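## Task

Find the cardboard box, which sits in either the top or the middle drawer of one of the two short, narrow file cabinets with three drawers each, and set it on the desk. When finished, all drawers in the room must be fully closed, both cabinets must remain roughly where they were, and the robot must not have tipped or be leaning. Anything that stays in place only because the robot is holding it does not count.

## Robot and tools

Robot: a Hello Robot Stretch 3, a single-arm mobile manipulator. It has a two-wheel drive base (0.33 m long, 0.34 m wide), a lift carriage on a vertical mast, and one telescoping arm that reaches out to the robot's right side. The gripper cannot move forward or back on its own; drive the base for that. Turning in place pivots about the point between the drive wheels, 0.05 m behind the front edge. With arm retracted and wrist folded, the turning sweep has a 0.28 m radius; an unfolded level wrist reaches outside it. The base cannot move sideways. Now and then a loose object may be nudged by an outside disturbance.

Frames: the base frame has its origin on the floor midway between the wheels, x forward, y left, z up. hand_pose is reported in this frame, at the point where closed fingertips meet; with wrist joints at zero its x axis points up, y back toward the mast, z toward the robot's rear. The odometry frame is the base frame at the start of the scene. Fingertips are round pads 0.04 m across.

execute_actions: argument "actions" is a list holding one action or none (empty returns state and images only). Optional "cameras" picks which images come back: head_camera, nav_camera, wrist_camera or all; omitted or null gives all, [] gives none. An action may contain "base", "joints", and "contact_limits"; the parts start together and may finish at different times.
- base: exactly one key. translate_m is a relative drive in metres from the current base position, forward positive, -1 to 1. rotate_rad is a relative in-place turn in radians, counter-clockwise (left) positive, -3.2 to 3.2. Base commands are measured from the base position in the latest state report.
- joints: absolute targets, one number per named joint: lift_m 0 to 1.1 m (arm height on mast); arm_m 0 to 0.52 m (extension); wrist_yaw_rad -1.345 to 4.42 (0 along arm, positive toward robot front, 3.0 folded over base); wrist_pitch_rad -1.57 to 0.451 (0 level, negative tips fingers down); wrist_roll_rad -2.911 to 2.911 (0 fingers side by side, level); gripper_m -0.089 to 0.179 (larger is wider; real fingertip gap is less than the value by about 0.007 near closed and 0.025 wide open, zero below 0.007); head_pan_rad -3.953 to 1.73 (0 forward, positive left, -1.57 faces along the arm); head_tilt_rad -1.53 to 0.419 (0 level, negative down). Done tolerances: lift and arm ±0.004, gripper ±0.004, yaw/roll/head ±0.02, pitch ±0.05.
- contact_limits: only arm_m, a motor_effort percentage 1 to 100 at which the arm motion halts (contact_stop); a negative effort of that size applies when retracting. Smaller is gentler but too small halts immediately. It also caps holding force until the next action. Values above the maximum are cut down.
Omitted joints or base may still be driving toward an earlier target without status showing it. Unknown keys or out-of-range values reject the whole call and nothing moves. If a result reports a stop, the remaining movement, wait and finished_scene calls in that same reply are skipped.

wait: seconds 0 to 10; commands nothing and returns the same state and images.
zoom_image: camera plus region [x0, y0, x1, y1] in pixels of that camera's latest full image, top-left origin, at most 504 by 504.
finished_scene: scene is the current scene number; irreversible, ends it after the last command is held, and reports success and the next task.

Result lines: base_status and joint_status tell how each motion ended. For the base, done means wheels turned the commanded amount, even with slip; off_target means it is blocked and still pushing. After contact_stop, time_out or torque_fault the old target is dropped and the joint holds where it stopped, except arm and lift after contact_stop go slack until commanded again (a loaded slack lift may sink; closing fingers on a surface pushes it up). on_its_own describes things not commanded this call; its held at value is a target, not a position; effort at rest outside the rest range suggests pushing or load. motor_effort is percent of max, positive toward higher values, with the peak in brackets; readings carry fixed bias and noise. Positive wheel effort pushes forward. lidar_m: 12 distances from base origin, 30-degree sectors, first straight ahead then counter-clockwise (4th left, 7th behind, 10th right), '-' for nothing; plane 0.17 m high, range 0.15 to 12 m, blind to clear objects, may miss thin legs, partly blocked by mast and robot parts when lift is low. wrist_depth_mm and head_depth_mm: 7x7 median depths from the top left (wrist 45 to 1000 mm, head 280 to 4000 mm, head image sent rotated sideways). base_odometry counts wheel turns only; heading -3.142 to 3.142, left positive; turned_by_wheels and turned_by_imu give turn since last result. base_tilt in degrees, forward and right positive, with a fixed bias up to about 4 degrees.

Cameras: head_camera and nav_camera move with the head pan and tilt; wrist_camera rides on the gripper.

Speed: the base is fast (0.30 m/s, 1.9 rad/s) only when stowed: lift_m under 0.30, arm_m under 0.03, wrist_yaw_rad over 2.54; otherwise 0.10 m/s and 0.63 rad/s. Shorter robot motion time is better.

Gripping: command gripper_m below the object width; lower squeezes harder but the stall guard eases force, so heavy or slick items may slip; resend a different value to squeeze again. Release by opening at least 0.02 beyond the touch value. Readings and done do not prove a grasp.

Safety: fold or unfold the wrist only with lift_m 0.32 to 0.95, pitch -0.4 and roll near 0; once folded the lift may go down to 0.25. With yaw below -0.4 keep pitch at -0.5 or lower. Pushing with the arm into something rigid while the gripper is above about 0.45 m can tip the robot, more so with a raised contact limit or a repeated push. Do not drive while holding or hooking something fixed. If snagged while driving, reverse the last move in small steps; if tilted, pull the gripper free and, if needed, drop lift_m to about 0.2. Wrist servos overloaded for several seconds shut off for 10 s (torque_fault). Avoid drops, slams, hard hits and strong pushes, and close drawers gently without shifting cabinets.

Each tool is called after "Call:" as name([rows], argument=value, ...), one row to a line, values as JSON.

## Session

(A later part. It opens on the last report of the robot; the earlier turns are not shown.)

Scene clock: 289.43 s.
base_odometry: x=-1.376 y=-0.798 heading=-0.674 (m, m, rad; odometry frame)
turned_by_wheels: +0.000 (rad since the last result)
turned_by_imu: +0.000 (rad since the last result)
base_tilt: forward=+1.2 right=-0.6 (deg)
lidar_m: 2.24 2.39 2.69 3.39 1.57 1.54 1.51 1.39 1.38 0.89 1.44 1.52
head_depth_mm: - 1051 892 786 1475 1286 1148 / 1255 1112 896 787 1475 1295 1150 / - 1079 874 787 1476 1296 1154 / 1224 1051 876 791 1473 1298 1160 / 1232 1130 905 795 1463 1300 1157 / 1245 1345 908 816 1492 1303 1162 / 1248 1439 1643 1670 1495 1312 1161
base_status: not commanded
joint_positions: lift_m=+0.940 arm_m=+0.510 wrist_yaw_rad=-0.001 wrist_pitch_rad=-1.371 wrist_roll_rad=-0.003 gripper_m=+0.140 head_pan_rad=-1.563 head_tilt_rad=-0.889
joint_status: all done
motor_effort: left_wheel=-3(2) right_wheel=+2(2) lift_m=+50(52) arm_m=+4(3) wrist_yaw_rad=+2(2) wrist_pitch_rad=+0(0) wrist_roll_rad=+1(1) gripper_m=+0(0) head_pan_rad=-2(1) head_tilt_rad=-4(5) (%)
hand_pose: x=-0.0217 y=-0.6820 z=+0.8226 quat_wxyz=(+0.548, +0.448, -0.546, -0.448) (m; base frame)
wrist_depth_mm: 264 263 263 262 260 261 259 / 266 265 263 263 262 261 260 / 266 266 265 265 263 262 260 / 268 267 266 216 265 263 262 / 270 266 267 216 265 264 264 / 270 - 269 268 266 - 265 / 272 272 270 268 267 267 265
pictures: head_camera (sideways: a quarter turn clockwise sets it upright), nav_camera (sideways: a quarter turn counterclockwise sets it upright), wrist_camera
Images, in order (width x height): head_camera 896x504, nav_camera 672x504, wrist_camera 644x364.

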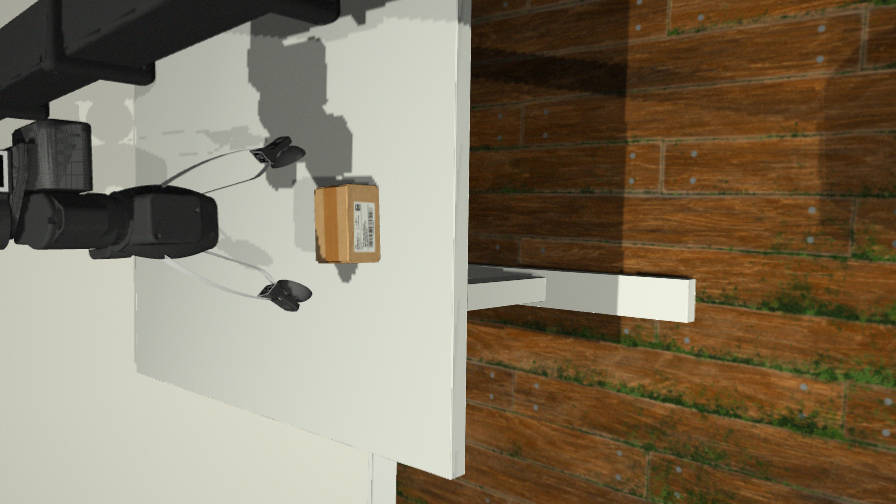

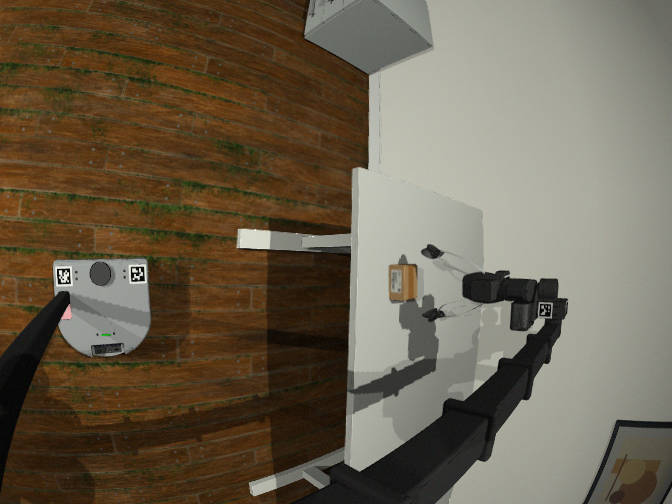

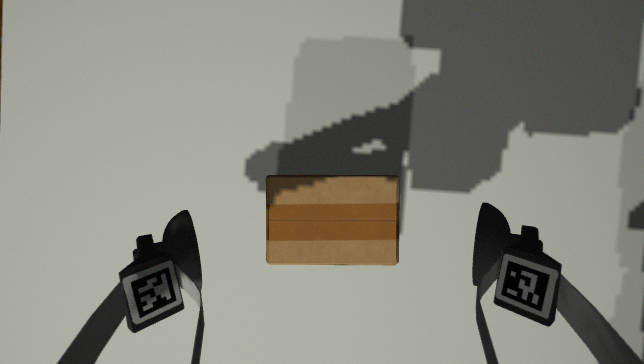

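Call:
execute_actions([
  {"joints": {"head_pan_rad": -0.45, "head_tilt_rad": -0.6}},
], cameras=["head_camera", "nav_camera"])

Scene clock: 292.43 s.
base_odometry: x=-1.376 y=-0.798 heading=-0.674 (m, m, rad; odometry frame)
turned_by_wheels: +0.000 (rad since the last result)
turned_by_imu: -0.001 (rad since the last result)
base_tilt: forward=+1.2 right=-0.7 (deg)
lidar_m: 2.24 2.38 2.70 3.40 1.57 1.54 1.52 1.38 1.39 0.88 1.44 1.53
head_depth_mm: 1870 1986 1983 1861 1884 1533 1294 / 2143 2299 2046 1770 1881 1542 1296 / 2188 2390 2527 1875 1884 1543 1301 / 2090 2298 2530 2461 1911 1549 1300 / 2020 2187 2405 2473 1923 1555 1305 / 1949 2113 2313 2421 1917 1557 1313 / 1885 2034 2224 2393 1935 1565 1315
base_status: not commanded
joint_positions: lift_m=+0.940 arm_m=+0.510 wrist_yaw_rad=-0.001 wrist_pitch_rad=-1.371 wrist_roll_rad=-0.003 gripper_m=+0.140 head_pan_rad=-0.457 head_tilt_rad=-0.607
joint_status: all done
motor_effort: left_wheel=-2(2) right_wheel=+2(2) lift_m=+49(49) arm_m=+4(4) wrist_yaw_rad=+1(1) wrist_pitch_rad=+0(0) wrist_roll_rad=+1(1) gripper_m=+0(0) head_pan_rad=+3(31) head_tilt_rad=+2(20) (%)
hand_pose: x=-0.0217 y=-0.6820 z=+0.8226 quat_wxyz=(+0.548, +0.448, -0.546, -0.448) (m; base frame)
wrist_depth_mm: 263 263 264 262 260 259 260 / 265 265 264 263 262 261 260 / 266 267 265 264 263 263 262 / 268 266 267 215 263 263 262 / 269 268 268 216 265 264 265 / 269 - 269 267 266 - 266 / 273 272 270 269 267 267 267
pictures: head_camera (sideways: a quarter turn clockwise sets it upright), nav_camera (sideways: a quarter turn counterclockwise sets it upright)
Images, in order (width x height): head_camera 896x504, nav_camera 672x504.

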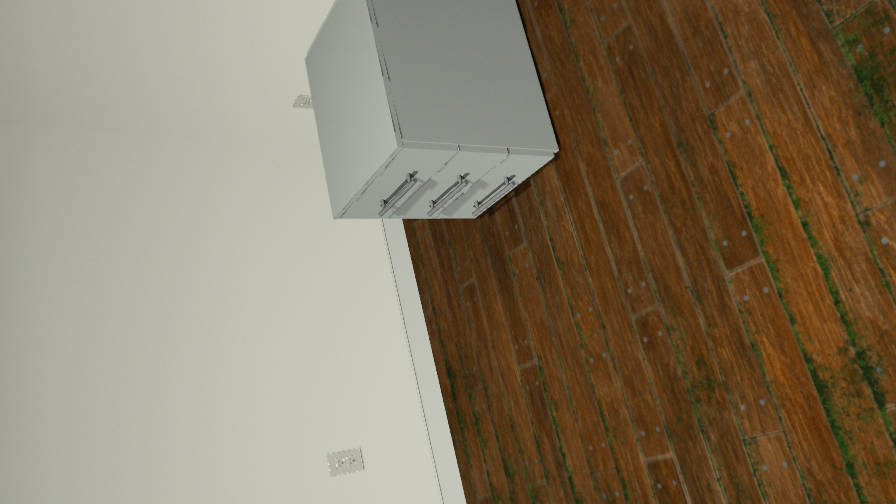

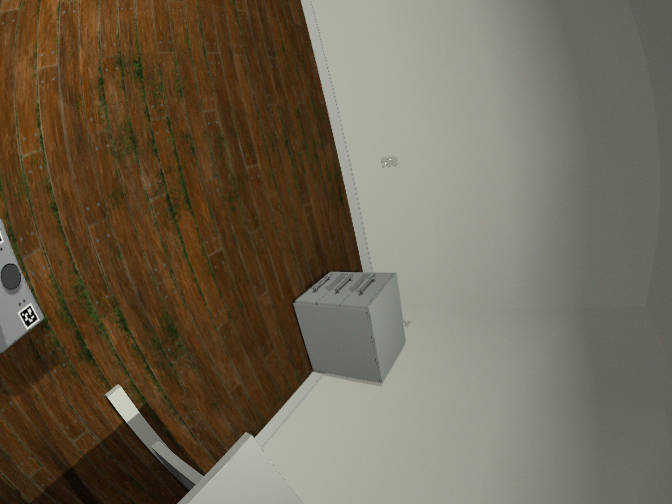

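The light cabinet's drawers are shut. One more check covers the dresser.

Call:
execute_actions([
  {"joints": {"head_pan_rad": 0.95, "head_tilt_rad": -0.3}},
], cameras=["head_camera", "nav_camera"])

Scene clock: 294.53 s.
base_odometry: x=-1.376 y=-0.798 heading=-0.674 (m, m, rad; odometry frame)
turned_by_wheels: +0.000 (rad since the last result)
turned_by_imu: +0.000 (rad since the last result)
base_tilt: forward=+1.1 right=-0.6 (deg)
lidar_m: 2.24 2.38 2.69 3.39 1.57 1.55 1.51 1.39 1.38 0.88 1.44 1.53
head_depth_mm: 2619 2699 2683 2654 2752 2114 1643 / 2915 3048 2976 2572 2652 2129 1655 / 3262 3421 3332 2906 2891 2145 1661 / 3531 3778 3833 3991 3007 2151 1661 / 3402 3566 3671 3856 3040 2166 1675 / 3225 3357 3461 3619 3068 2171 1674 / 3087 3189 3306 3429 3122 2180 1682
base_status: not commanded
joint_positions: lift_m=+0.940 arm_m=+0.510 wrist_yaw_rad=-0.001 wrist_pitch_rad=-1.371 wrist_roll_rad=-0.003 gripper_m=+0.140 head_pan_rad=+0.943 head_tilt_rad=-0.310
joint_status: all done
motor_effort: left_wheel=-3(3) right_wheel=+2(2) lift_m=+50(49) arm_m=+3(3) wrist_yaw_rad=+2(1) wrist_pitch_rad=+0(0) wrist_roll_rad=+1(1) gripper_m=+0(0) head_pan_rad=+2(32) head_tilt_rad=+3(20) (%)
hand_pose: x=-0.0217 y=-0.6820 z=+0.8226 quat_wxyz=(+0.548, +0.448, -0.546, -0.448) (m; base frame)
wrist_depth_mm: 264 264 262 263 262 259 260 / 264 266 264 263 262 261 261 / 268 264 266 264 263 261 261 / 267 267 266 217 264 264 263 / 268 268 267 216 264 264 265 / 269 - 269 268 266 - 265 / 271 270 269 268 267 266 268
pictures: head_camera (sideways: a quarter turn clockwise sets it upright), nav_camera (sideways: a quarter turn counterclockwise sets it upright)
Images, in order (width x height): head_camera 896x504, nav_camera 672x504.

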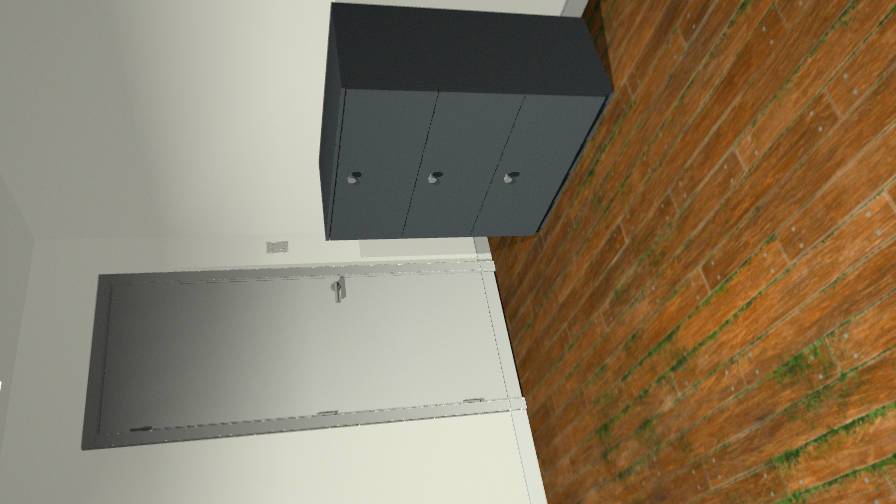

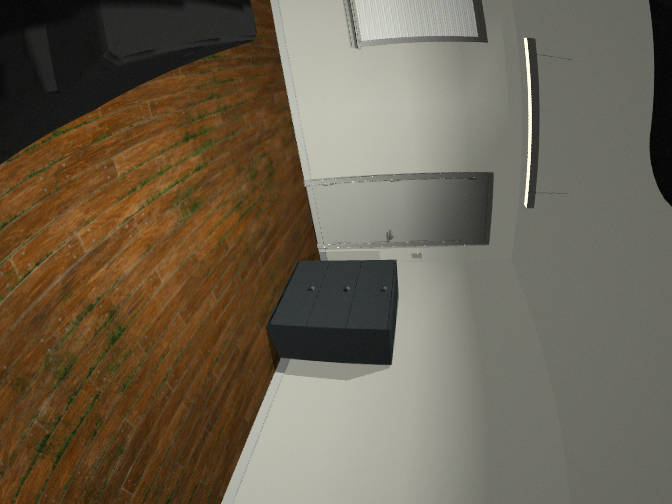

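All drawers are shut and the box is on the desk.

Call:
finished_scene(scene=1)

The scene is finished: the task was done.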